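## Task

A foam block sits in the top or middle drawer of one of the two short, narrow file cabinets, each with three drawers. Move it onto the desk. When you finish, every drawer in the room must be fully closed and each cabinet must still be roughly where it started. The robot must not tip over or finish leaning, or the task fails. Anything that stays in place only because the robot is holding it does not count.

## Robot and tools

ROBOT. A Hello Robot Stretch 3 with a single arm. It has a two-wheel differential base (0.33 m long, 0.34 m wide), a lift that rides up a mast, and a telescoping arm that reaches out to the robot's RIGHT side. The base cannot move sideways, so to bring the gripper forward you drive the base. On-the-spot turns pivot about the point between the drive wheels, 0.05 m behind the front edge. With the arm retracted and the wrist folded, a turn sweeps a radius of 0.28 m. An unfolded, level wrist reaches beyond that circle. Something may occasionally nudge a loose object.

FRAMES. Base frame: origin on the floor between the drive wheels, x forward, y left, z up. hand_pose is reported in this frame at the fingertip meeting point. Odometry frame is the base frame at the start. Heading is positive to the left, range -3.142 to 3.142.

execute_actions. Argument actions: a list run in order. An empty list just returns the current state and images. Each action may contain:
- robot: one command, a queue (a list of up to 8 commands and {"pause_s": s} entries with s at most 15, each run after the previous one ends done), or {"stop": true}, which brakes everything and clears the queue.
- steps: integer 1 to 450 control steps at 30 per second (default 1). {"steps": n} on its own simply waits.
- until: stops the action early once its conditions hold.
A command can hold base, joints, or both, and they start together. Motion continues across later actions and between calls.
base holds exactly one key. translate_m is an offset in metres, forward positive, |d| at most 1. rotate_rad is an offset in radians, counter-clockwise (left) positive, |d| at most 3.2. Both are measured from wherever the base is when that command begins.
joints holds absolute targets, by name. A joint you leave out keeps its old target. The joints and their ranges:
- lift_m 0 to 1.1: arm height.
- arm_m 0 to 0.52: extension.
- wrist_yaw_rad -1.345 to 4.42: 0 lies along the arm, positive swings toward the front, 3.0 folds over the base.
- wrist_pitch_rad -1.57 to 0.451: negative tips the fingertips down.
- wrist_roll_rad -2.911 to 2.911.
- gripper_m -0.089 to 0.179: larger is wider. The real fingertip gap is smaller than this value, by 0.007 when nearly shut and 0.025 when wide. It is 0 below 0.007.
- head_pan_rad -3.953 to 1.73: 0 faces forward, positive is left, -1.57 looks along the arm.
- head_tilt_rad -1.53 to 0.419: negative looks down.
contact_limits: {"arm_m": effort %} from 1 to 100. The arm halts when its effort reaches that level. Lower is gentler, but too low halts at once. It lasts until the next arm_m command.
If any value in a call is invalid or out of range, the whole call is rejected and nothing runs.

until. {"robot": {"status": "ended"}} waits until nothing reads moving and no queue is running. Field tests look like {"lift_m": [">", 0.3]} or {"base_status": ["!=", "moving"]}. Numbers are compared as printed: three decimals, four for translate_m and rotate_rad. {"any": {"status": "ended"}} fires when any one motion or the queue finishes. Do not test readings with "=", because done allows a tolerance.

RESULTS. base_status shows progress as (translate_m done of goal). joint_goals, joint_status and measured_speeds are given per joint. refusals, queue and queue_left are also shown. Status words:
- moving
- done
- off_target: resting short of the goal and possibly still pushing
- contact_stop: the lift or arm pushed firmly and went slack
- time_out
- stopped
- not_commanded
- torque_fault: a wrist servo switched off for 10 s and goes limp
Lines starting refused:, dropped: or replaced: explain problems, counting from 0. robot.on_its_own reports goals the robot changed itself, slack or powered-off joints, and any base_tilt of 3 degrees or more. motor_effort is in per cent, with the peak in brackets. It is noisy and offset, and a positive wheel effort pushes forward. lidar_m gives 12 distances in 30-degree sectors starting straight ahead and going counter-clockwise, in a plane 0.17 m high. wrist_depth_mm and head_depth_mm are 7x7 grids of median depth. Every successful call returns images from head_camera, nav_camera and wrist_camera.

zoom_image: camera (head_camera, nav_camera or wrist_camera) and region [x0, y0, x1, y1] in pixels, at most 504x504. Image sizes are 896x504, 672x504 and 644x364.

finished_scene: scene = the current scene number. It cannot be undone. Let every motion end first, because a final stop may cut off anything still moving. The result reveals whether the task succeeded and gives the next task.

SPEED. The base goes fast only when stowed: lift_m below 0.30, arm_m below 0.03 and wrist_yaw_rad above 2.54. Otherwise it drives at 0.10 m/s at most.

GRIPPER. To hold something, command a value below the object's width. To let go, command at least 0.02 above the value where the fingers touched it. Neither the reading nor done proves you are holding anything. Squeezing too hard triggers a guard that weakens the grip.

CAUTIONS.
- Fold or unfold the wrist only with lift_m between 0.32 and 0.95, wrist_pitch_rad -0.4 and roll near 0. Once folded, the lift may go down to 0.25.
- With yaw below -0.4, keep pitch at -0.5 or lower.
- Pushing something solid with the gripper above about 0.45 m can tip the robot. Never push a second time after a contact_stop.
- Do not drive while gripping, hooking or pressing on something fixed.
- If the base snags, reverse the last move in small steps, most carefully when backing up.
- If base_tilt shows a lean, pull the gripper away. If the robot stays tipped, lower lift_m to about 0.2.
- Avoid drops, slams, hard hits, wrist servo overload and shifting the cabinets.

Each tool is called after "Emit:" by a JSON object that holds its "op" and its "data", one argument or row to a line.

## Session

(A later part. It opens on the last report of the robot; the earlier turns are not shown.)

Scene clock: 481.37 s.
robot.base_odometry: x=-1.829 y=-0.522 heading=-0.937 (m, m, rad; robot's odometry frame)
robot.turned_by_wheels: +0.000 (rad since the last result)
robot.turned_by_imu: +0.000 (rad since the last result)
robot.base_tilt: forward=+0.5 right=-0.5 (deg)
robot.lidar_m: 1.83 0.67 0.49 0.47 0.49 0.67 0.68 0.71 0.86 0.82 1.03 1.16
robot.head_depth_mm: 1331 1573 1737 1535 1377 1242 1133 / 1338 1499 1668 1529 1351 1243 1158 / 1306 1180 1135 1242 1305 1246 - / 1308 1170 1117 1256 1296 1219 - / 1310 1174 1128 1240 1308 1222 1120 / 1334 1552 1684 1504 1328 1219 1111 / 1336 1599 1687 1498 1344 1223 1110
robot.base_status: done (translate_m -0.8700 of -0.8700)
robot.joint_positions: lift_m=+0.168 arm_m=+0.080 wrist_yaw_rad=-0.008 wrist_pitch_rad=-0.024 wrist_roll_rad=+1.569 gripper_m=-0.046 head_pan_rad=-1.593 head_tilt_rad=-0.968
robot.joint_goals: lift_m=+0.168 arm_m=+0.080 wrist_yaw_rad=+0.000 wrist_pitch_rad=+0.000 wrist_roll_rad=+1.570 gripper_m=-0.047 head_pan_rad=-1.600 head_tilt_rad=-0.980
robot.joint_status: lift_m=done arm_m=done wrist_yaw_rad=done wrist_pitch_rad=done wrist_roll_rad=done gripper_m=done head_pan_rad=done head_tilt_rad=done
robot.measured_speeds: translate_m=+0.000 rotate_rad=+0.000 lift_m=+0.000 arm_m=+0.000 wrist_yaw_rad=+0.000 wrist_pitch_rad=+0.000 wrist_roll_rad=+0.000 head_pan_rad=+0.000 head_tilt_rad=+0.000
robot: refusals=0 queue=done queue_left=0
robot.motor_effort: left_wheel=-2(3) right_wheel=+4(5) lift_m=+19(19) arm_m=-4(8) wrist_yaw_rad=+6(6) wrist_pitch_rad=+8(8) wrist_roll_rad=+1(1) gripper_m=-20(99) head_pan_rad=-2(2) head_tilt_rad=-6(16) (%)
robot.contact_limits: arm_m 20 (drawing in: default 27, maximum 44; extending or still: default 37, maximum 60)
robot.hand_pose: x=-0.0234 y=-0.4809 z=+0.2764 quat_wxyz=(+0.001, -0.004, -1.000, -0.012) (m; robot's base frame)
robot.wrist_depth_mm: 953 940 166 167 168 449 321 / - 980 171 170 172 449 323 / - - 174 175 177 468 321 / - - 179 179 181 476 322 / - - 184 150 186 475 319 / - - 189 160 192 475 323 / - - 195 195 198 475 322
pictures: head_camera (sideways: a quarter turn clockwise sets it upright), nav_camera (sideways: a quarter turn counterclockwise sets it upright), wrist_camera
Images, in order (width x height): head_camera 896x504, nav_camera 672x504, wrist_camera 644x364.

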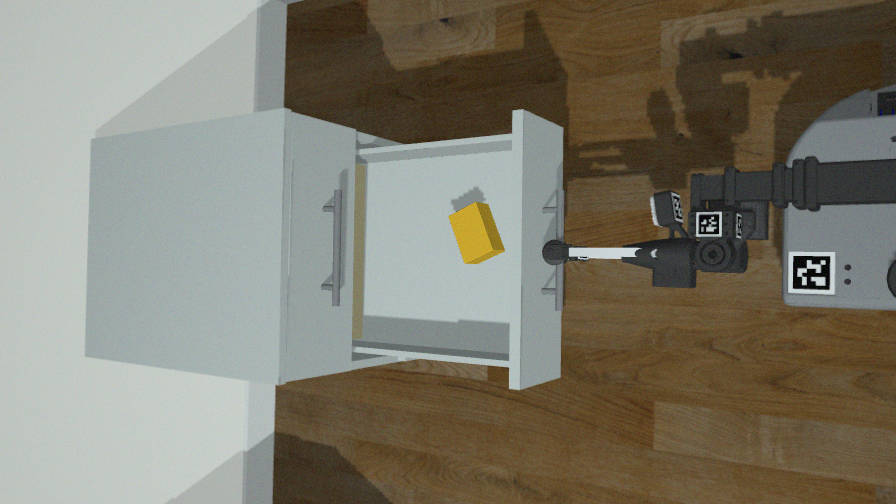

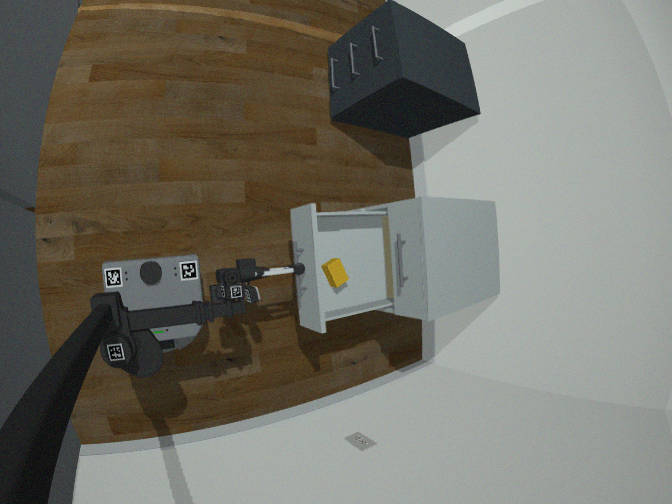

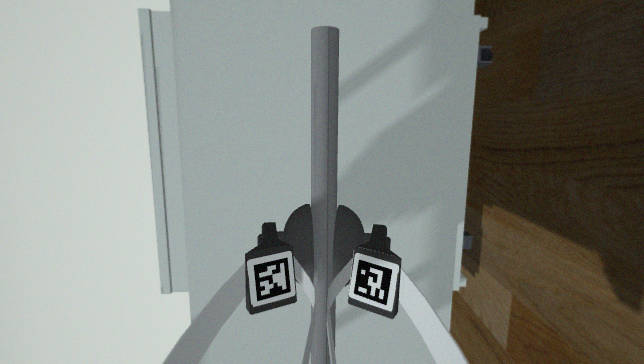

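Emit:
{"op": "execute_actions", "data": {
  "actions": [
    {"robot": [{"joints": {"gripper_m": 0.06}}, {"joints": {"arm_m": 0.02}}], "steps": 200, "until": {"robot": {"status": "ended"}}},
    {"robot": {"base": {"translate_m": -0.036}, "joints": {"lift_m": 0.57}}, "steps": 200, "until": {"robot": {"lift_m": [">", 0.3]}}},
    {"robot": {"joints": {"wrist_pitch_rad": -1.57, "wrist_roll_rad": 1.19, "gripper_m": 0.12}}, "steps": 200, "until": {"robot": {"lift_m": [">", 0.5], "wrist_pitch_rad": ["<", -1.4]}}},
    {"robot": {"joints": {"arm_m": 0.48}}, "steps": 300, "until": {"robot": {"status": "ended"}}}
  ]
}}

Scene clock: 568.50 s.
robot.base_odometry: x=-1.851 y=-0.493 heading=-0.937 (m, m, rad; robot's odometry frame)
robot.turned_by_wheels: +0.000 (rad since the last result)
robot.turned_by_imu: +0.000 (rad since the last result)
robot.base_tilt: forward=+0.4 right=-0.6 (deg)
robot.lidar_m: 1.83 0.67 0.49 0.47 0.49 0.67 0.65 0.67 0.92 0.82 0.85 1.15
robot.head_depth_mm: 1327 1583 1730 1535 1369 1241 1133 / 1330 1581 1730 1520 1364 - - / 1313 1207 - 1260 1303 1225 - / 1302 1197 1101 1252 1300 1236 - / 1316 1166 1123 1252 1295 1227 1121 / 1337 1480 1292 1474 1315 1217 1123 / 1339 1592 1708 1500 1353 1218 1107
robot.base_status: done (translate_m -0.0360 of -0.0360)
robot.joint_positions: lift_m=+0.570 arm_m=+0.480 wrist_yaw_rad=-0.002 wrist_pitch_rad=-1.557 wrist_roll_rad=+1.193 gripper_m=+0.120 head_pan_rad=-1.593 head_tilt_rad=-0.968
robot.joint_goals: lift_m=+0.570 arm_m=+0.480 wrist_yaw_rad=+0.000 wrist_pitch_rad=-1.570 wrist_roll_rad=+1.190 gripper_m=+0.120 head_pan_rad=-1.600 head_tilt_rad=-0.980
robot.joint_status: lift_m=done arm_m=done wrist_yaw_rad=done wrist_pitch_rad=done wrist_roll_rad=done gripper_m=done head_pan_rad=done head_tilt_rad=done
robot.measured_speeds: translate_m=+0.000 rotate_rad=+0.000 lift_m=+0.000 arm_m=+0.000 wrist_yaw_rad=+0.000 wrist_pitch_rad=+0.000 wrist_roll_rad=+0.000 head_pan_rad=+0.000 head_tilt_rad=+0.000
robot: refusals=0 queue=done queue_left=0
robot.motor_effort: left_wheel=-2(7) right_wheel=+2(5) lift_m=+24(27) arm_m=+4(8) wrist_yaw_rad=+2(6) wrist_pitch_rad=-2(9) wrist_roll_rad=-1(1) gripper_m=+0(82) head_pan_rad=-2(2) head_tilt_rad=-7(6) (%)
robot.hand_pose: x=-0.0215 y=-0.6038 z=+0.4520 quat_wxyz=(+0.133, +0.131, -0.699, -0.690) (m; robot's base frame)
robot.wrist_depth_mm: 341 363 363 339 560 555 554 / 365 372 372 369 365 282 571 / 381 381 376 378 374 581 580 / 396 389 389 387 327 600 596 / 403 404 402 400 299 612 - / 351 - 415 412 304 - - / 663 674 377 393 652 671 648
pictures: head_camera (sideways: a quarter turn clockwise sets it upright), nav_camera (sideways: a quarter turn counterclockwise sets it upright), wrist_camera
Images, in order (width x height): head_camera 896x504, nav_camera 672x504, wrist_camera 644x364.

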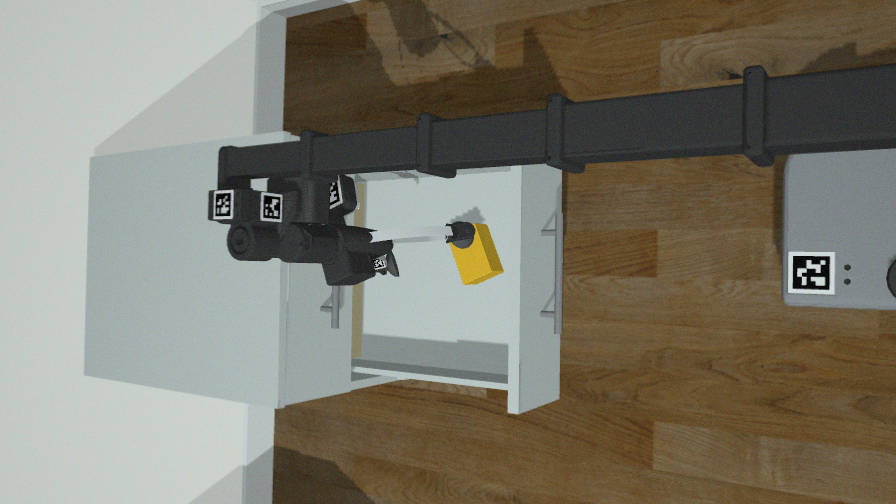

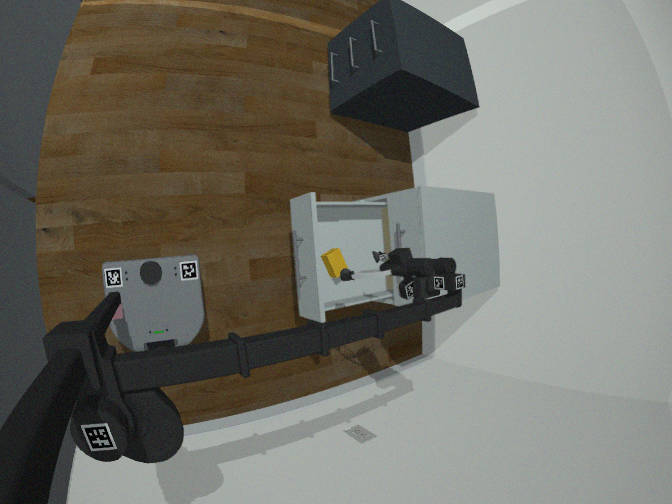

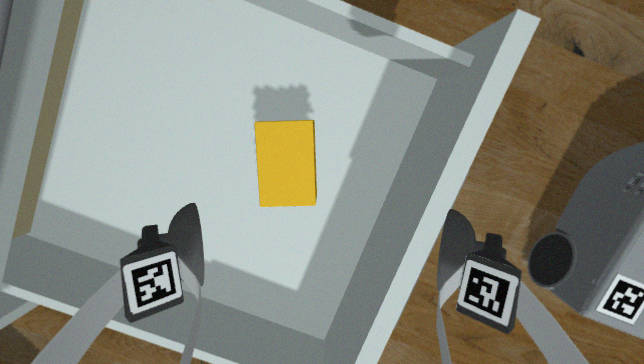

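Emit:
{"op": "execute_actions", "data": {
  "actions": [
    {"robot": {"joints": {"arm_m": 0.515, "wrist_pitch_rad": -1.53, "lift_m": 0.43}}, "steps": 300, "until": {"robot": {"status": "ended"}}}
  ]
}}

Scene clock: 588.63 s.
robot.base_odometry: x=-1.851 y=-0.493 heading=-0.937 (m, m, rad; robot's odometry frame)
robot.turned_by_wheels: +0.000 (rad since the last result)
robot.turned_by_imu: +0.000 (rad since the last result)
robot.base_tilt: forward=+0.4 right=-0.7 (deg)
robot.lidar_m: 1.83 0.67 0.49 0.47 0.49 0.67 0.65 0.67 0.92 0.82 0.85 1.15
robot.head_depth_mm: 1332 1582 1727 1537 1375 1243 1123 / 1333 1583 1727 1523 1369 1235 1140 / 1302 1182 1084 1282 1298 1210 - / 1314 1171 1088 1230 1308 1230 - / 1308 1164 1123 1254 1291 1227 1118 / 1337 1470 1282 1478 1302 1224 1118 / 1340 1600 1699 1504 1346 1216 1114
robot.base_status: done (translate_m -0.0360 of -0.0360)
robot.joint_positions: lift_m=+0.430 arm_m=+0.515 wrist_yaw_rad=-0.002 wrist_pitch_rad=-1.528 wrist_roll_rad=+1.193 gripper_m=+0.120 head_pan_rad=-1.593 head_tilt_rad=-0.968
robot.joint_goals: lift_m=+0.430 arm_m=+0.515 wrist_yaw_rad=+0.000 wrist_pitch_rad=-1.530 wrist_roll_rad=+1.190 gripper_m=+0.120 head_pan_rad=-1.600 head_tilt_rad=-0.980
robot.joint_status: lift_m=done arm_m=done wrist_yaw_rad=done wrist_pitch_rad=done wrist_roll_rad=done gripper_m=done head_pan_rad=done head_tilt_rad=done
robot.measured_speeds: translate_m=+0.000 rotate_rad=+0.000 lift_m=+0.000 arm_m=+0.000 wrist_yaw_rad=+0.000 wrist_pitch_rad=+0.000 wrist_roll_rad=+0.000 head_pan_rad=+0.000 head_tilt_rad=+0.000
robot: refusals=0 queue=done queue_left=0
robot.motor_effort: left_wheel=-2(2) right_wheel=+1(0) lift_m=+18(25) arm_m=+4(6) wrist_yaw_rad=+3(2) wrist_pitch_rad=-1(2) wrist_roll_rad=-1(1) gripper_m=+1(1) head_pan_rad=-2(3) head_tilt_rad=-7(6) (%)
robot.hand_pose: x=-0.0216 y=-0.6462 z=+0.3118 quat_wxyz=(+0.135, +0.129, -0.709, -0.680) (m; robot's base frame)
robot.wrist_depth_mm: 239 237 234 230 228 189 154 / 244 243 240 237 234 231 192 / 253 249 246 241 240 238 184 / 257 256 254 205 247 241 170 / 266 263 260 210 254 214 159 / 275 - 268 263 261 183 150 / 284 279 274 271 269 197 137
pictures: head_camera (sideways: a quarter turn clockwise sets it upright), nav_camera (sideways: a quarter turn counterclockwise sets it upright), wrist_camera
Images, in order (width x height): head_camera 896x504, nav_camera 672x504, wrist_camera 644x364.

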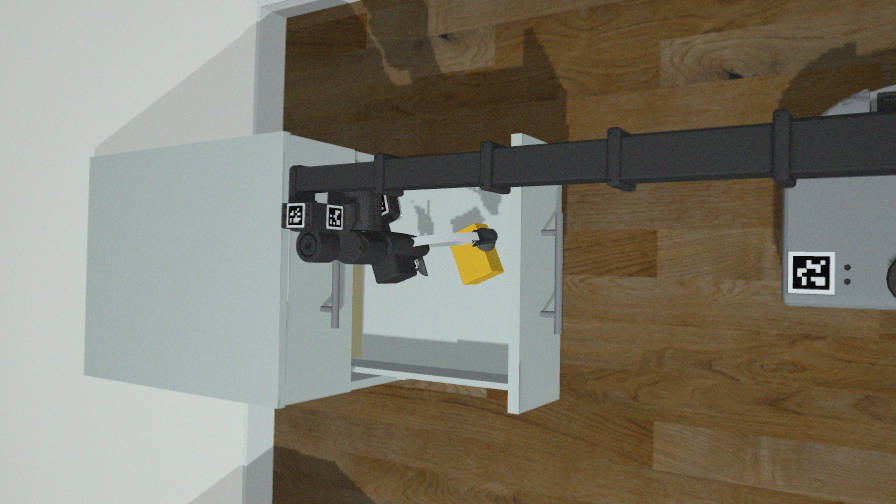

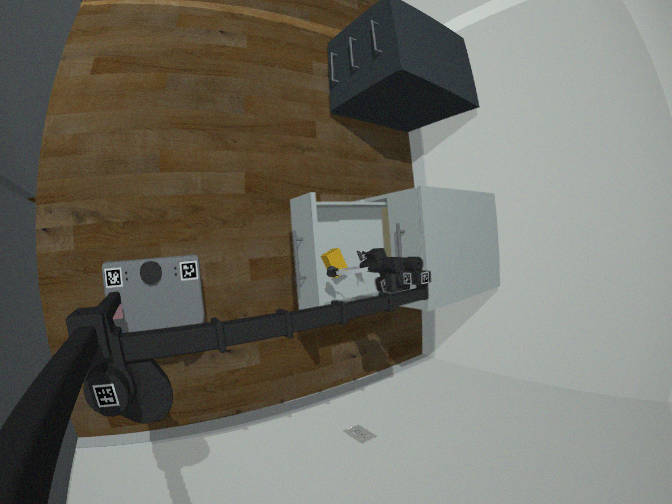

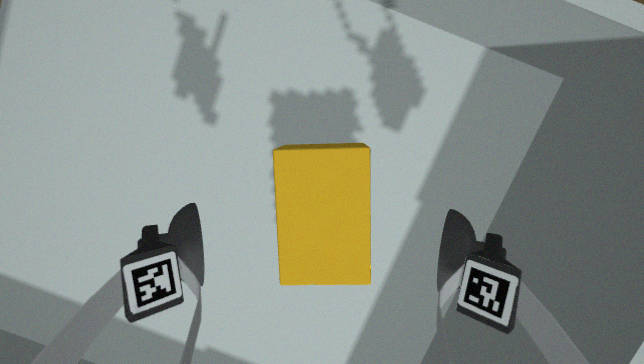

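Emit:
{"op": "execute_actions", "data": {
  "actions": [
    {"robot": [{"joints": {"lift_m": 0.364}}, {"joints": {"gripper_m": 0.025}}], "steps": 300, "until": {"robot": {"status": "ended"}}}
  ]
}}

Scene clock: 598.33 s.
robot.base_odometry: x=-1.851 y=-0.493 heading=-0.937 (m, m, rad; robot's odometry frame)
robot.turned_by_wheels: +0.000 (rad since the last result)
robot.turned_by_imu: +0.000 (rad since the last result)
robot.base_tilt: forward=+0.5 right=-0.6 (deg)
robot.lidar_m: 1.83 0.67 0.49 0.47 0.49 0.67 0.65 0.67 0.92 0.82 0.85 1.15
robot.head_depth_mm: 1333 1576 1721 1539 1365 1238 1131 / 1331 1593 1723 1522 1372 1235 1148 / 1312 1184 1100 1326 1305 1235 - / 1307 1178 1097 1197 1292 1229 - / 1310 1180 1124 1253 1292 1225 1121 / 1346 1467 1286 1480 1314 1225 1114 / 1336 1585 1693 1493 1338 1215 1110
robot.base_status: done (translate_m -0.0360 of -0.0360)
robot.joint_positions: lift_m=+0.364 arm_m=+0.515 wrist_yaw_rad=-0.002 wrist_pitch_rad=-1.528 wrist_roll_rad=+1.193 gripper_m=+0.026 head_pan_rad=-1.593 head_tilt_rad=-0.968
robot.joint_goals: lift_m=+0.364 arm_m=+0.515 wrist_yaw_rad=+0.000 wrist_pitch_rad=-1.530 wrist_roll_rad=+1.190 gripper_m=+0.025 head_pan_rad=-1.600 head_tilt_rad=-0.980
robot.joint_status: lift_m=done arm_m=done wrist_yaw_rad=done wrist_pitch_rad=done wrist_roll_rad=done gripper_m=done head_pan_rad=done head_tilt_rad=done
robot.measured_speeds: translate_m=+0.000 rotate_rad=+0.000 lift_m=+0.000 arm_m=+0.000 wrist_yaw_rad=+0.000 wrist_pitch_rad=+0.000 wrist_roll_rad=+0.000 head_pan_rad=+0.000 head_tilt_rad=+0.000
robot: refusals=0 queue=done queue_left=0
robot.motor_effort: left_wheel=-2(2) right_wheel=+1(1) lift_m=+18(18) arm_m=+4(4) wrist_yaw_rad=+1(2) wrist_pitch_rad=+0(1) wrist_roll_rad=-1(1) gripper_m=-13(85) head_pan_rad=-2(2) head_tilt_rad=-7(7) (%)
robot.hand_pose: x=-0.0216 y=-0.6464 z=+0.2458 quat_wxyz=(+0.135, +0.129, -0.709, -0.680) (m; robot's base frame)
robot.wrist_depth_mm: 175 174 172 170 168 166 155 / 180 179 176 174 173 171 168 / 185 183 181 179 176 175 172 / 190 188 185 136 181 180 172 / 196 194 142 140 183 185 159 / 200 198 145 143 143 189 150 / 208 205 202 147 196 182 142
pictures: head_camera (sideways: a quarter turn clockwise sets it upright), nav_camera (sideways: a quarter turn counterclockwise sets it upright), wrist_camera
Images, in order (width x height): head_camera 896x504, nav_camera 672x504, wrist_camera 644x364.

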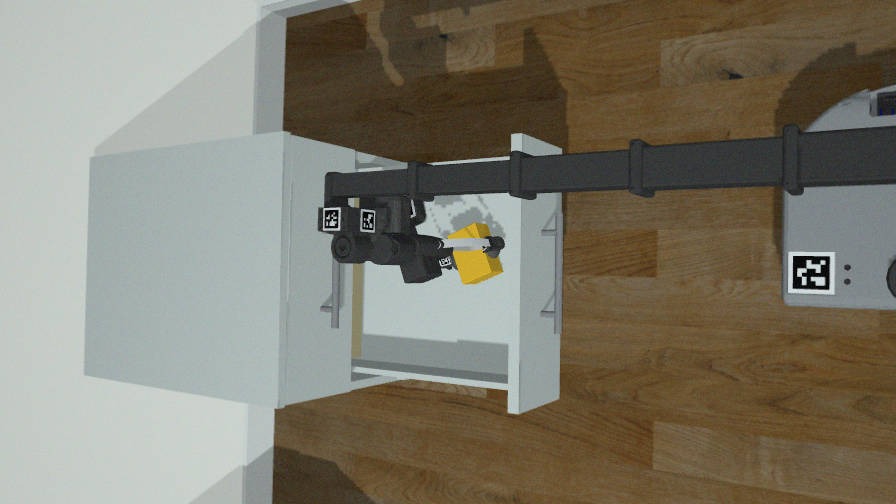

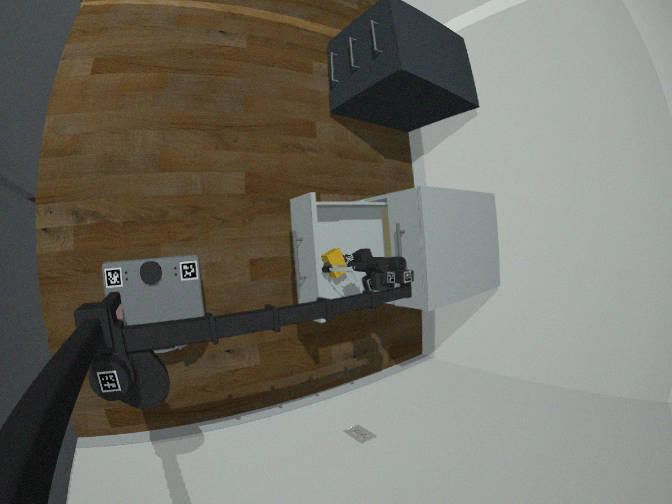

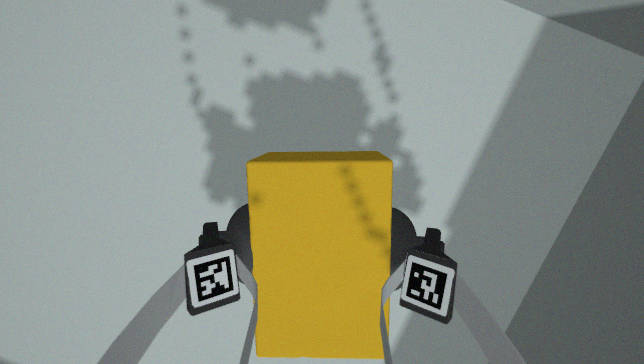

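Emit:
{"op": "execute_actions", "data": {
  "actions": [
    {"robot": {"joints": {"gripper_m": 0.012}}, "steps": 60, "until": {"robot": {"status": "ended"}}},
    {"robot": {"joints": {"lift_m": 0.54}}, "steps": 200, "until": {"robot": {"lift_m": [">", 0.52]}}},
    {"robot": {"base": {"translate_m": 0.036}, "joints": {"arm_m": 0.0}}, "steps": 200, "until": {"robot": {"arm_m": ["<", 0.3]}}},
    {"robot": {"joints": {"wrist_pitch_rad": 0.0, "wrist_roll_rad": 0.0}}, "steps": 200, "until": {"robot": {"wrist_pitch_rad": [">", -0.3]}}},
    {"robot": {"joints": {"lift_m": 0.36}}, "steps": 200, "until": {"robot": {"status": "ended"}}}
  ]
}}

Scene clock: 664.53 s.
robot.base_odometry: x=-1.829 y=-0.522 heading=-0.937 (m, m, rad; robot's odometry frame)
robot.turned_by_wheels: +0.000 (rad since the last result)
robot.turned_by_imu: +0.000 (rad since the last result)
robot.base_tilt: forward=+0.4 right=-0.6 (deg)
robot.lidar_m: 1.83 0.67 0.49 0.47 0.49 0.67 0.68 0.71 0.86 0.82 1.03 1.16
robot.head_depth_mm: 1334 1586 1747 1520 1370 1239 1134 / 1333 1502 1671 1535 1343 1241 1141 / 1306 1180 1135 1241 1303 1243 - / 1308 1174 1118 1253 1061 1228 - / 1309 1171 1133 1236 1299 1229 1109 / 1340 1536 1669 1512 1318 1225 1114 / 1339 1586 1691 1502 1347 1222 1107
robot.base_status: done (translate_m +0.0360 of +0.0360)
robot.joint_positions: lift_m=+0.360 arm_m=+0.002 wrist_yaw_rad=-0.001 wrist_pitch_rad=-0.025 wrist_roll_rad=+0.003 gripper_m=+0.013 head_pan_rad=-1.593 head_tilt_rad=-0.968
robot.joint_goals: lift_m=+0.360 arm_m=+0.000 wrist_yaw_rad=+0.000 wrist_pitch_rad=+0.000 wrist_roll_rad=+0.000 gripper_m=+0.012 head_pan_rad=-1.600 head_tilt_rad=-0.980
robot.joint_status: lift_m=done arm_m=done wrist_yaw_rad=done wrist_pitch_rad=done wrist_roll_rad=done gripper_m=done head_pan_rad=done head_tilt_rad=done
robot.measured_speeds: translate_m=+0.000 rotate_rad=+0.000 lift_m=+0.000 arm_m=+0.000 wrist_yaw_rad=+0.000 wrist_pitch_rad=+0.000 wrist_roll_rad=+0.000 head_pan_rad=+0.000 head_tilt_rad=+0.000
robot: refusals=0 queue=done queue_left=0
robot.motor_effort: left_wheel=-1(5) right_wheel=+2(7) lift_m=+19(26) arm_m=-4(4) wrist_yaw_rad=+2(2) wrist_pitch_rad=+8(8) wrist_roll_rad=-1(1) gripper_m=-17(69) head_pan_rad=-2(2) head_tilt_rad=-6(7) (%)
robot.hand_pose: x=-0.0218 y=-0.4022 z=+0.4684 quat_wxyz=(+0.706, +0.009, -0.708, -0.010) (m; robot's base frame)
robot.wrist_depth_mm: - - - - - - 794 / - - - - - - 784 / 797 - 566 560 562 - 804 / 774 - 583 135 572 - 789 / 794 - 141 138 627 - 801 / 779 - 143 142 - - 785 / 745 292 291 146 289 293 706
pictures: head_camera (sideways: a quarter turn clockwise sets it upright), nav_camera (sideways: a quarter turn counterclockwise sets it upright), wrist_camera
Images, in order (width x height): head_camera 896x504, nav_camera 672x504, wrist_camera 644x364.

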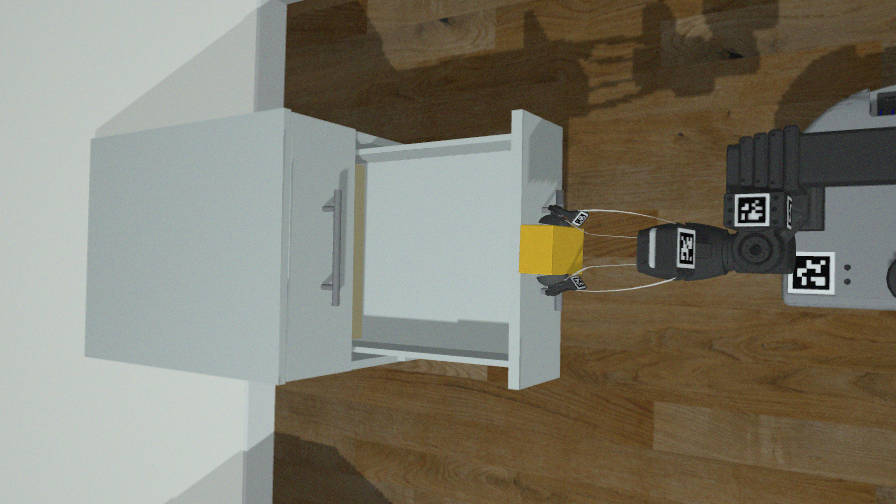

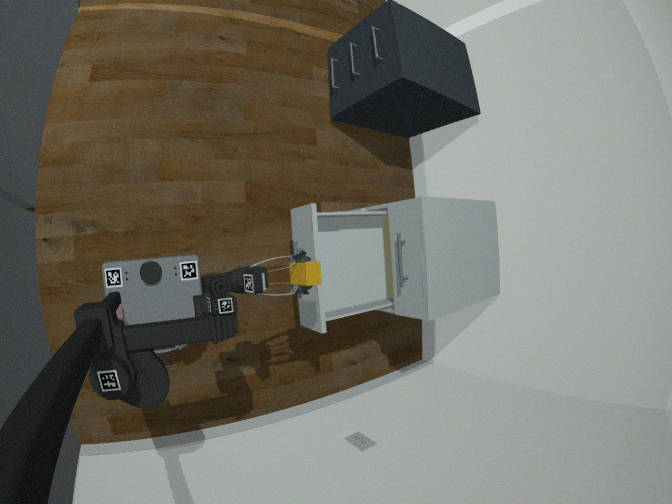

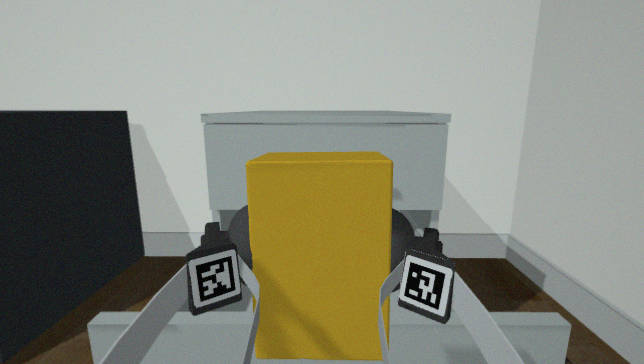

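Emit:
{"op": "execute_actions", "data": {
  "actions": [
    {"robot": [{"joints": {"lift_m": 0.169}}, {"joints": {"arm_m": 0.042}, "contact_limits": {"arm_m": 14}}, {"joints": {"arm_m": 0.358}, "contact_limits": {"arm_m": 14}}], "steps": 400, "until": {"robot": {"status": "ended"}}}
  ]
}}

Scene clock: 677.40 s.
robot.base_odometry: x=-1.829 y=-0.522 heading=-0.937 (m, m, rad; robot's odometry frame)
robot.turned_by_wheels: +0.000 (rad since the last result)
robot.turned_by_imu: +0.000 (rad since the last result)
robot.base_tilt: forward=+0.6 right=-0.5 (deg)
robot.lidar_m: 1.83 0.67 0.49 0.47 0.49 0.67 0.68 0.71 0.86 0.82 1.03 1.15
robot.head_depth_mm: 1321 1571 1750 1537 1375 1241 1128 / 1328 1492 1663 1524 1366 1235 1152 / 1309 1189 1140 1450 1363 1234 - / 1309 1178 1120 1327 1344 1228 - / 1306 1173 1135 1441 1354 1232 1116 / 1333 1558 1673 1506 1349 1214 1114 / 1333 1583 1690 1494 1344 1213 1111
robot.base_status: done (translate_m +0.0360 of +0.0360)
robot.joint_positions: lift_m=+0.169 arm_m=+0.358 wrist_yaw_rad=+0.002 wrist_pitch_rad=-0.022 wrist_roll_rad=+0.003 gripper_m=+0.013 head_pan_rad=-1.593 head_tilt_rad=-0.968
robot.joint_goals: lift_m=+0.169 arm_m=+0.358 wrist_yaw_rad=+0.000 wrist_pitch_rad=+0.000 wrist_roll_rad=+0.000 gripper_m=+0.012 head_pan_rad=-1.600 head_tilt_rad=-0.980
robot.joint_status: lift_m=done arm_m=done wrist_yaw_rad=done wrist_pitch_rad=done wrist_roll_rad=done gripper_m=done head_pan_rad=done head_tilt_rad=done
robot.measured_speeds: translate_m=+0.000 rotate_rad=+0.000 lift_m=+0.000 arm_m=+0.000 wrist_yaw_rad=+0.000 wrist_pitch_rad=+0.000 wrist_roll_rad=+0.000 head_pan_rad=+0.000 head_tilt_rad=+0.000
robot: refusals=0 queue=done queue_left=0
robot.motor_effort: left_wheel=-2(2) right_wheel=+2(3) lift_m=+19(16) arm_m=+4(7) wrist_yaw_rad=-1(1) wrist_pitch_rad=+7(8) wrist_roll_rad=-1(1) gripper_m=-16(17) head_pan_rad=-2(2) head_tilt_rad=-6(5) (%)
robot.contact_limits: arm_m 14 (drawing in: default 27, maximum 44; extending or still: default 37, maximum 60)
robot.hand_pose: x=-0.0209 y=-0.7583 z=+0.2781 quat_wxyz=(+0.706, +0.009, -0.708, -0.007) (m; robot's base frame)
robot.wrist_depth_mm: 204 204 204 205 204 204 204 / 211 211 212 212 209 211 210 / 219 220 218 218 217 218 218 / 227 225 225 135 224 225 225 / 236 233 168 138 195 233 233 / 245 243 144 142 141 242 243 / 355 253 250 146 250 251 253
pictures: head_camera (sideways: a quarter turn clockwise sets it upright), nav_camera (sideways: a quarter turn counterclockwise sets it upright), wrist_camera
Images, in order (width x height): head_camera 896x504, nav_camera 672x504, wrist_camera 644x364.

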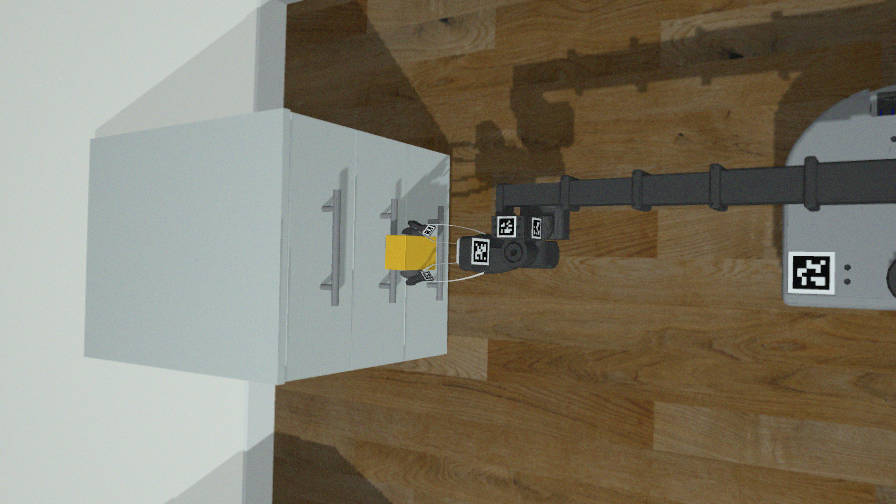

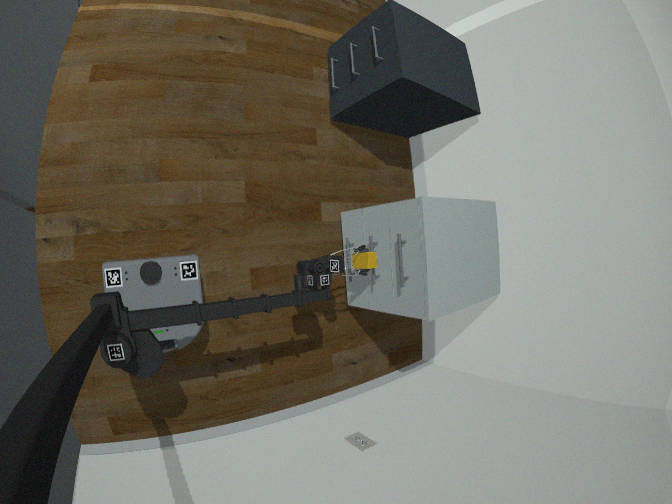

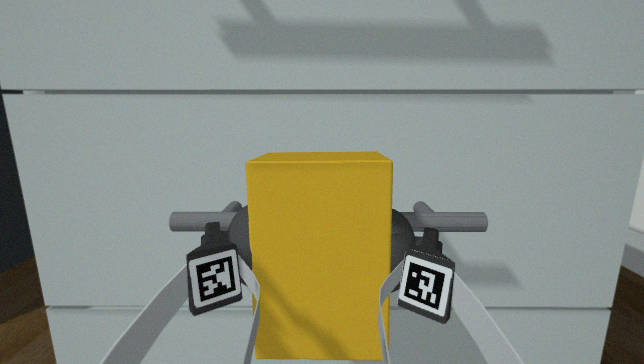

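Emit:
{"op": "zoom_image", "data": {
  "camera": "head_camera",
  "region": [260, 90, 480, 400]
}}

Region (260, 90, 480, 400) of head_camera's 896x504 image, scaled by 1.626, with more detail than that image has; it fills the left 358 columns of this view, and the rest is white.

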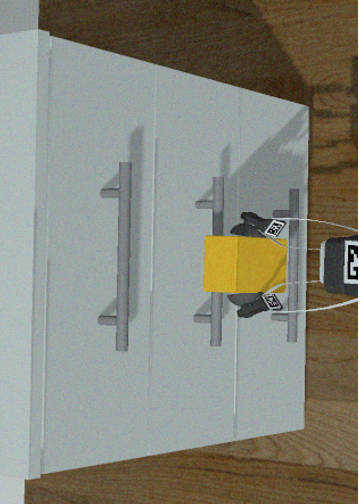

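Emit:
{"op": "execute_actions", "data": {
  "actions": [
    {"robot": {"joints": {"arm_m": 0.0}}, "steps": 60, "until": {"robot": {"arm_m": ["<", 0.33]}}},
    {"robot": {"base": {"translate_m": 0.7}, "joints": {"lift_m": 0.335, "wrist_pitch_rad": -0.4, "head_pan_rad": 0.0, "head_tilt_rad": -0.7}}, "steps": 200, "until": {"robot": {"lift_m": [">", 0.32]}}},
    {"robot": {"joints": {"wrist_yaw_rad": 2.7}}, "steps": 200, "until": {"robot": {"wrist_yaw_rad": [">", 2.62], "arm_m": ["<", 0.02]}}},
    {"robot": {"joints": {"lift_m": 0.285}}, "steps": 100, "until": {"robot": {"lift_m": ["<", 0.297]}}},
    {"robot": {"base": {"translate_m": 1.0}}, "steps": 300, "until": {"robot": {"y": ["<", -1.368]}}},
    {"robot": {"base": {"translate_m": 1.0}}, "steps": 300, "until": {"robot": {"y": ["<", -1.88]}}},
    {"robot": {"base": {"translate_m": 1.0}}, "steps": 300, "until": {"robot": {"status": "ended"}}}
  ]
}}

Scene clock: 782.67 s.
robot.base_odometry: x=-0.236 y=-2.690 heading=-0.937 (m, m, rad; robot's odometry frame)
robot.turned_by_wheels: +0.000 (rad since the last result)
robot.turned_by_imu: +0.003 (rad since the last result)
robot.base_tilt: forward=+0.7 right=-0.6 (deg)
robot.lidar_m: 0.39 0.41 0.56 1.56 0.81 0.74 1.86 1.84 1.44 1.39 0.56 0.41
robot.head_depth_mm: 307 346 396 462 556 697 932 / 308 347 396 463 558 699 941 / 309 348 398 466 558 701 945 / 309 348 399 465 559 701 949 / 310 349 399 468 564 705 952 / 310 350 401 469 565 708 959 / 311 350 402 470 567 712 964
robot.base_status: done (translate_m +1.0000 of +1.0000)
robot.joint_positions: lift_m=+0.285 arm_m=+0.002 wrist_yaw_rad=+2.698 wrist_pitch_rad=-0.420 wrist_roll_rad=+0.002 gripper_m=+0.013 head_pan_rad=-0.007 head_tilt_rad=-0.704
robot.joint_goals: lift_m=+0.285 arm_m=+0.000 wrist_yaw_rad=+2.700 wrist_pitch_rad=-0.400 wrist_roll_rad=+0.000 gripper_m=+0.012 head_pan_rad=+0.000 head_tilt_rad=-0.700
robot.joint_status: lift_m=done arm_m=done wrist_yaw_rad=done wrist_pitch_rad=done wrist_roll_rad=done gripper_m=done head_pan_rad=done head_tilt_rad=done
robot.measured_speeds: translate_m=+0.000 rotate_rad=+0.000 lift_m=+0.000 arm_m=+0.000 wrist_yaw_rad=+0.000 wrist_pitch_rad=+0.000 wrist_roll_rad=+0.000 head_pan_rad=+0.000 head_tilt_rad=+0.000
robot: refusals=0 queue=done queue_left=0
robot.motor_effort: left_wheel=-2(10) right_wheel=+2(9) lift_m=+19(27) arm_m=-4(8) wrist_yaw_rad=+2(2) wrist_pitch_rad=+6(7) wrist_roll_rad=+0(1) gripper_m=-17(17) head_pan_rad=+2(29) head_tilt_rad=+2(28) (%)
robot.hand_pose: x=+0.0751 y=+0.0557 z=+0.2974 quat_wxyz=(+0.296, +0.708, -0.009, +0.641) (m; robot's base frame)
robot.wrist_depth_mm: - - - 798 517 380 301 / - - - 873 549 398 311 / 898 898 892 844 572 413 324 / 708 713 677 134 543 434 333 / - 574 352 138 515 440 346 / - 508 - 142 - 452 358 / - - - 146 419 416 357
pictures: head_camera (sideways: a quarter turn clockwise sets it upright), nav_camera (sideways: a quarter turn counterclockwise sets it upright), wrist_camera
Images, in order (width x height): head_camera 896x504, nav_camera 672x504, wrist_camera 644x364.

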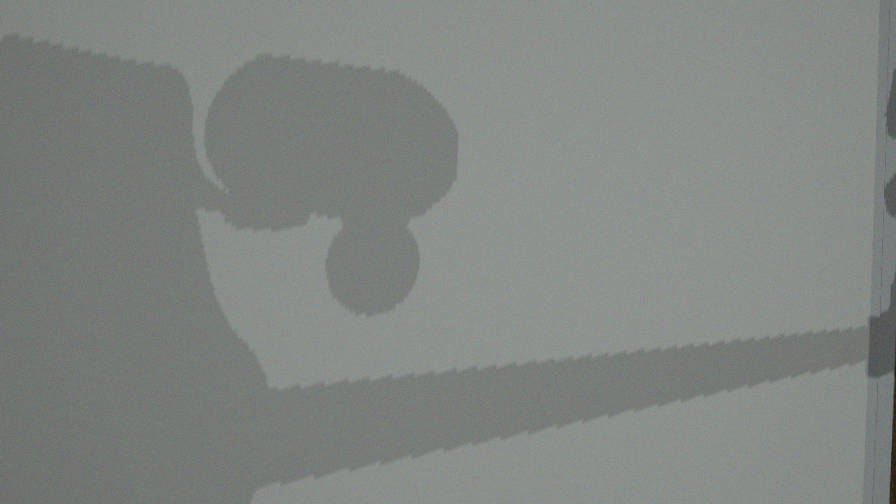

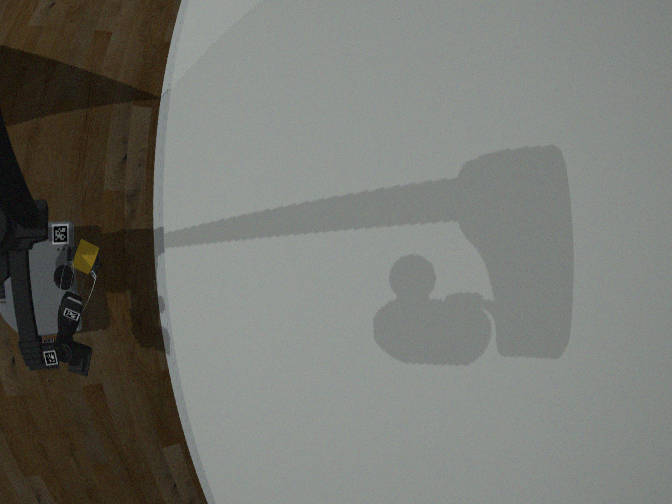

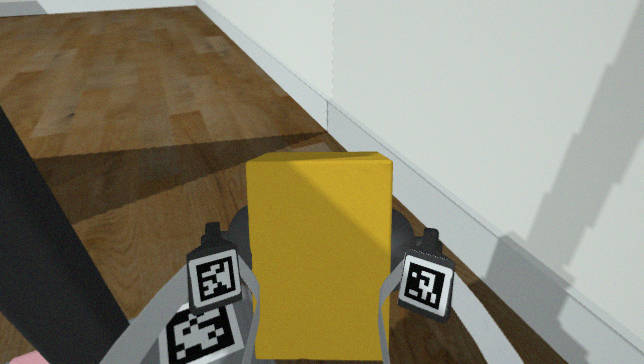

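Emit:
{"op": "execute_actions", "data": {
  "actions": [
    {"robot": {"base": {"rotate_rad": -1.346}, "joints": {"head_pan_rad": -2.3, "head_tilt_rad": -0.6}}, "steps": 200, "until": {"robot": {"base_status": ["!=", "moving"]}}},
    {"robot": {"base": {"translate_m": -1.0}}, "steps": 300, "until": {"robot": {"y": [">", -2.196]}}},
    {"robot": {"base": {"translate_m": -1.0}}, "steps": 300, "until": {"robot": {"y": [">", -1.702]}}},
    {"robot": {"base": {"translate_m": -1.0}}, "steps": 300, "until": {"robot": {"status": "ended"}}}
  ]
}}

Scene clock: 809.30 s.
robot.base_odometry: x=+1.271 y=-0.943 heading=-2.283 (m, m, rad; robot's odometry frame)
robot.turned_by_wheels: -1.346 (rad since the last result)
robot.turned_by_imu: -1.344 (rad since the last result)
robot.base_tilt: forward=+0.5 right=-0.5 (deg)
robot.lidar_m: 1.33 1.09 0.93 0.93 1.05 1.13 1.13 0.87 1.92 2.82 1.61 1.33
robot.head_depth_mm: 1399 1475 1318 982 1138 1431 1256 / 1564 1664 1305 974 853 1361 1255 / 1815 1823 1288 967 820 1442 1250 / 2146 1889 1274 960 1689 1440 1240 / 2562 1861 1261 2016 1732 1449 1232 / 2537 1853 1457 2133 1718 1433 1230 / 2467 2598 2791 2108 1691 1429 1226
robot.base_status: done (translate_m -1.0000 of -1.0000)
robot.joint_positions: lift_m=+0.285 arm_m=+0.002 wrist_yaw_rad=+2.698 wrist_pitch_rad=-0.420 wrist_roll_rad=+0.002 gripper_m=+0.013 head_pan_rad=-2.293 head_tilt_rad=-0.605
robot.joint_goals: lift_m=+0.285 arm_m=+0.000 wrist_yaw_rad=+2.700 wrist_pitch_rad=-0.400 wrist_roll_rad=+0.000 gripper_m=+0.012 head_pan_rad=-2.300 head_tilt_rad=-0.600
robot.joint_status: lift_m=done arm_m=done wrist_yaw_rad=done wrist_pitch_rad=done wrist_roll_rad=done gripper_m=done head_pan_rad=done head_tilt_rad=done
robot.measured_speeds: translate_m=+0.000 rotate_rad=+0.000 lift_m=+0.000 arm_m=+0.000 wrist_yaw_rad=+0.000 wrist_pitch_rad=+0.000 wrist_roll_rad=+0.000 head_pan_rad=+0.000 head_tilt_rad=+0.000
robot: refusals=0 queue=done queue_left=0
robot.motor_effort: left_wheel=+4(14) right_wheel=-3(11) lift_m=+19(19) arm_m=-4(4) wrist_yaw_rad=+2(2) wrist_pitch_rad=+6(6) wrist_roll_rad=+0(1) gripper_m=-17(17) head_pan_rad=-2(28) head_tilt_rad=+3(16) (%)
robot.hand_pose: x=+0.0751 y=+0.0557 z=+0.2974 quat_wxyz=(+0.296, +0.708, -0.009, +0.641) (m; robot's base frame)
robot.wrist_depth_mm: 777 804 843 869 928 - - / 817 875 918 955 - - - / 854 899 916 906 920 917 904 / 707 713 658 134 671 703 698 / - 584 350 139 547 581 573 / - 505 - 142 - 487 487 / - - - 146 417 423 423
pictures: head_camera (sideways: a quarter turn clockwise sets it upright), nav_camera (sideways: a quarter turn counterclockwise sets it upright), wrist_camera
Images, in order (width x height): head_camera 896x504, nav_camera 672x504, wrist_camera 644x364.

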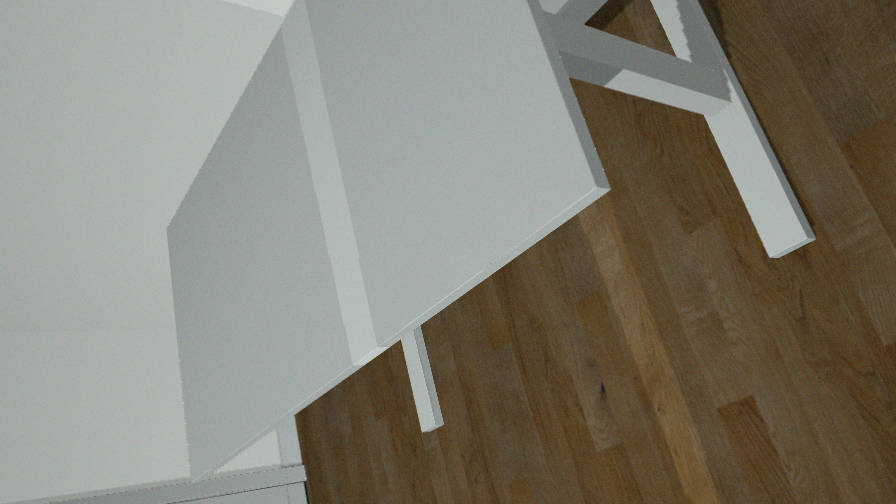

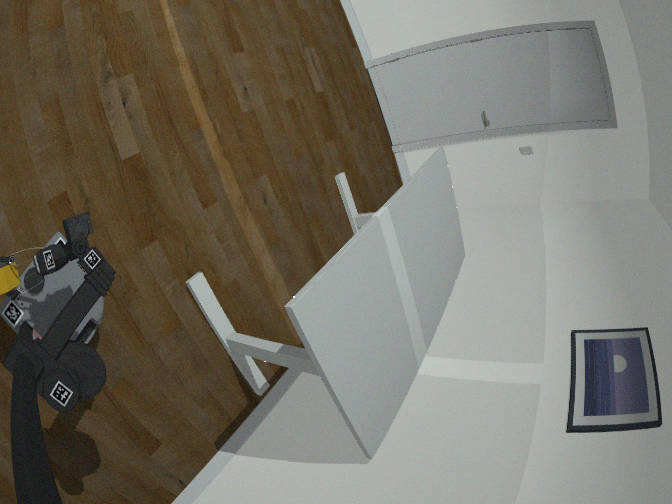

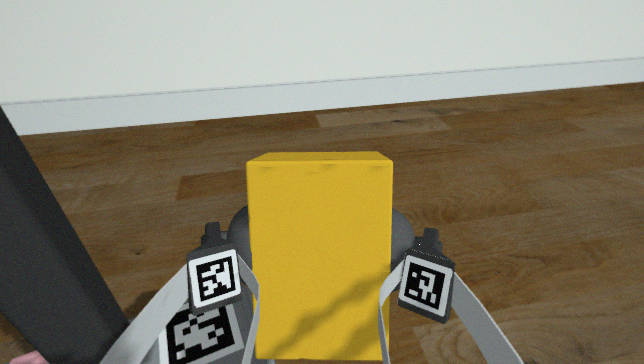

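Emit:
{"op": "execute_actions", "data": {
  "actions": [
    {"robot": {"base": {"translate_m": -0.65}, "joints": {"head_pan_rad": -1.6, "head_tilt_rad": -0.75}}, "steps": 100, "until": {"robot": {"translate_m": ["<", -0.12]}}},
    {"robot": {"joints": {"lift_m": 0.93}}, "steps": 200, "until": {"robot": {"lift_m": [">", 0.55]}}},
    {"robot": {"joints": {"wrist_pitch_rad": -1.55}}, "steps": 300, "until": {"robot": {"lift_m": [">", 0.915]}}},
    {"robot": {"joints": {"arm_m": 0.36}}, "steps": 300, "until": {"robot": {"status": "ended"}}}
  ]
}}

Scene clock: 869.60 s.
robot.base_odometry: x=+1.696 y=-0.451 heading=-2.283 (m, m, rad; robot's odometry frame)
robot.turned_by_wheels: +0.000 (rad since the last result)
robot.turned_by_imu: -0.001 (rad since the last result)
robot.base_tilt: forward=+0.4 right=-0.6 (deg)
robot.lidar_m: 1.95 1.27 1.08 1.06 0.59 0.50 0.50 0.56 0.41 2.66 2.33 1.98
robot.head_depth_mm: 2283 1401 - - 685 596 1134 / 2325 1213 982 820 687 595 1130 / 2338 1255 1004 805 686 605 1112 / 2422 - - 658 683 612 1142 / 2496 2705 1025 808 681 623 1152 / 2547 2776 2236 803 676 1255 1170 / 2636 2834 2236 1801 672 1270 1158
robot.base_status: done (translate_m -0.6500 of -0.6500)
robot.joint_positions: lift_m=+0.930 arm_m=+0.360 wrist_yaw_rad=+2.698 wrist_pitch_rad=-1.546 wrist_roll_rad=+0.002 gripper_m=+0.013 head_pan_rad=-1.607 head_tilt_rad=-0.741
robot.joint_goals: lift_m=+0.930 arm_m=+0.360 wrist_yaw_rad=+2.700 wrist_pitch_rad=-1.550 wrist_roll_rad=+0.000 gripper_m=+0.012 head_pan_rad=-1.600 head_tilt_rad=-0.750
robot.joint_status: lift_m=done arm_m=done wrist_yaw_rad=done wrist_pitch_rad=done wrist_roll_rad=done gripper_m=done head_pan_rad=done head_tilt_rad=done
robot.measured_speeds: translate_m=+0.000 rotate_rad=+0.000 lift_m=+0.000 arm_m=+0.000 wrist_yaw_rad=+0.000 wrist_pitch_rad=+0.000 wrist_roll_rad=+0.000 head_pan_rad=+0.000 head_tilt_rad=+0.000
robot: refusals=0 queue=done queue_left=0
robot.motor_effort: left_wheel=+3(8) right_wheel=-3(10) lift_m=+24(26) arm_m=+4(5) wrist_yaw_rad=+2(2) wrist_pitch_rad=-1(7) wrist_roll_rad=+0(1) gripper_m=-17(16) head_pan_rad=+2(27) head_tilt_rad=-3(24) (%)
robot.hand_pose: x=-0.0287 y=-0.5207 z=+0.8118 quat_wxyz=(+0.594, +0.603, +0.369, +0.384) (m; robot's base frame)
robot.wrist_depth_mm: 231 230 230 229 229 227 230 / 237 236 236 235 234 233 235 / 245 243 241 242 239 240 241 / 250 249 247 135 246 246 247 / 258 256 197 138 251 251 253 / 263 263 144 141 142 259 259 / 270 271 267 146 267 266 269
pictures: head_camera (sideways: a quarter turn clockwise sets it upright), nav_camera (sideways: a quarter turn counterclockwise sets it upright), wrist_camera
Images, in order (width x height): head_camera 896x504, nav_camera 672x504, wrist_camera 644x364.

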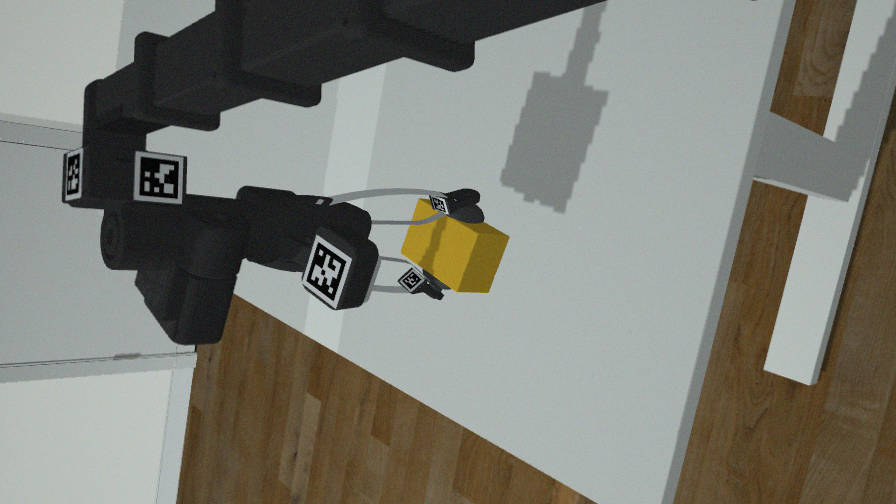

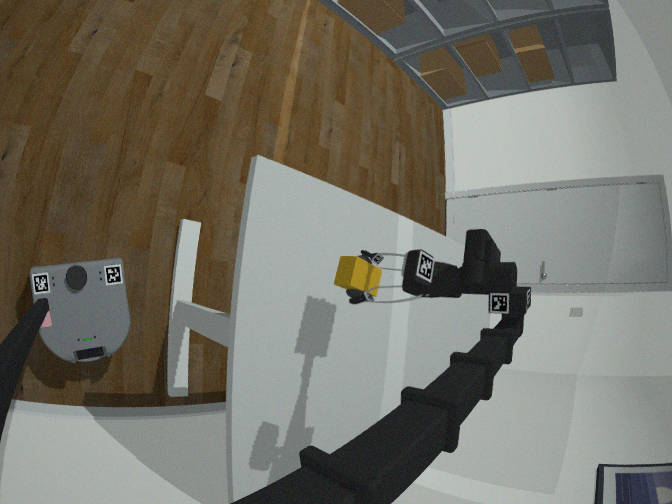

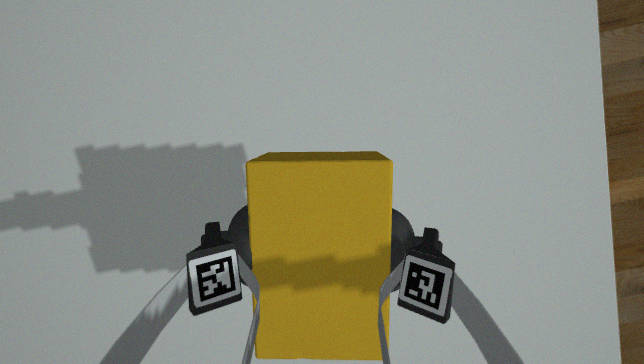

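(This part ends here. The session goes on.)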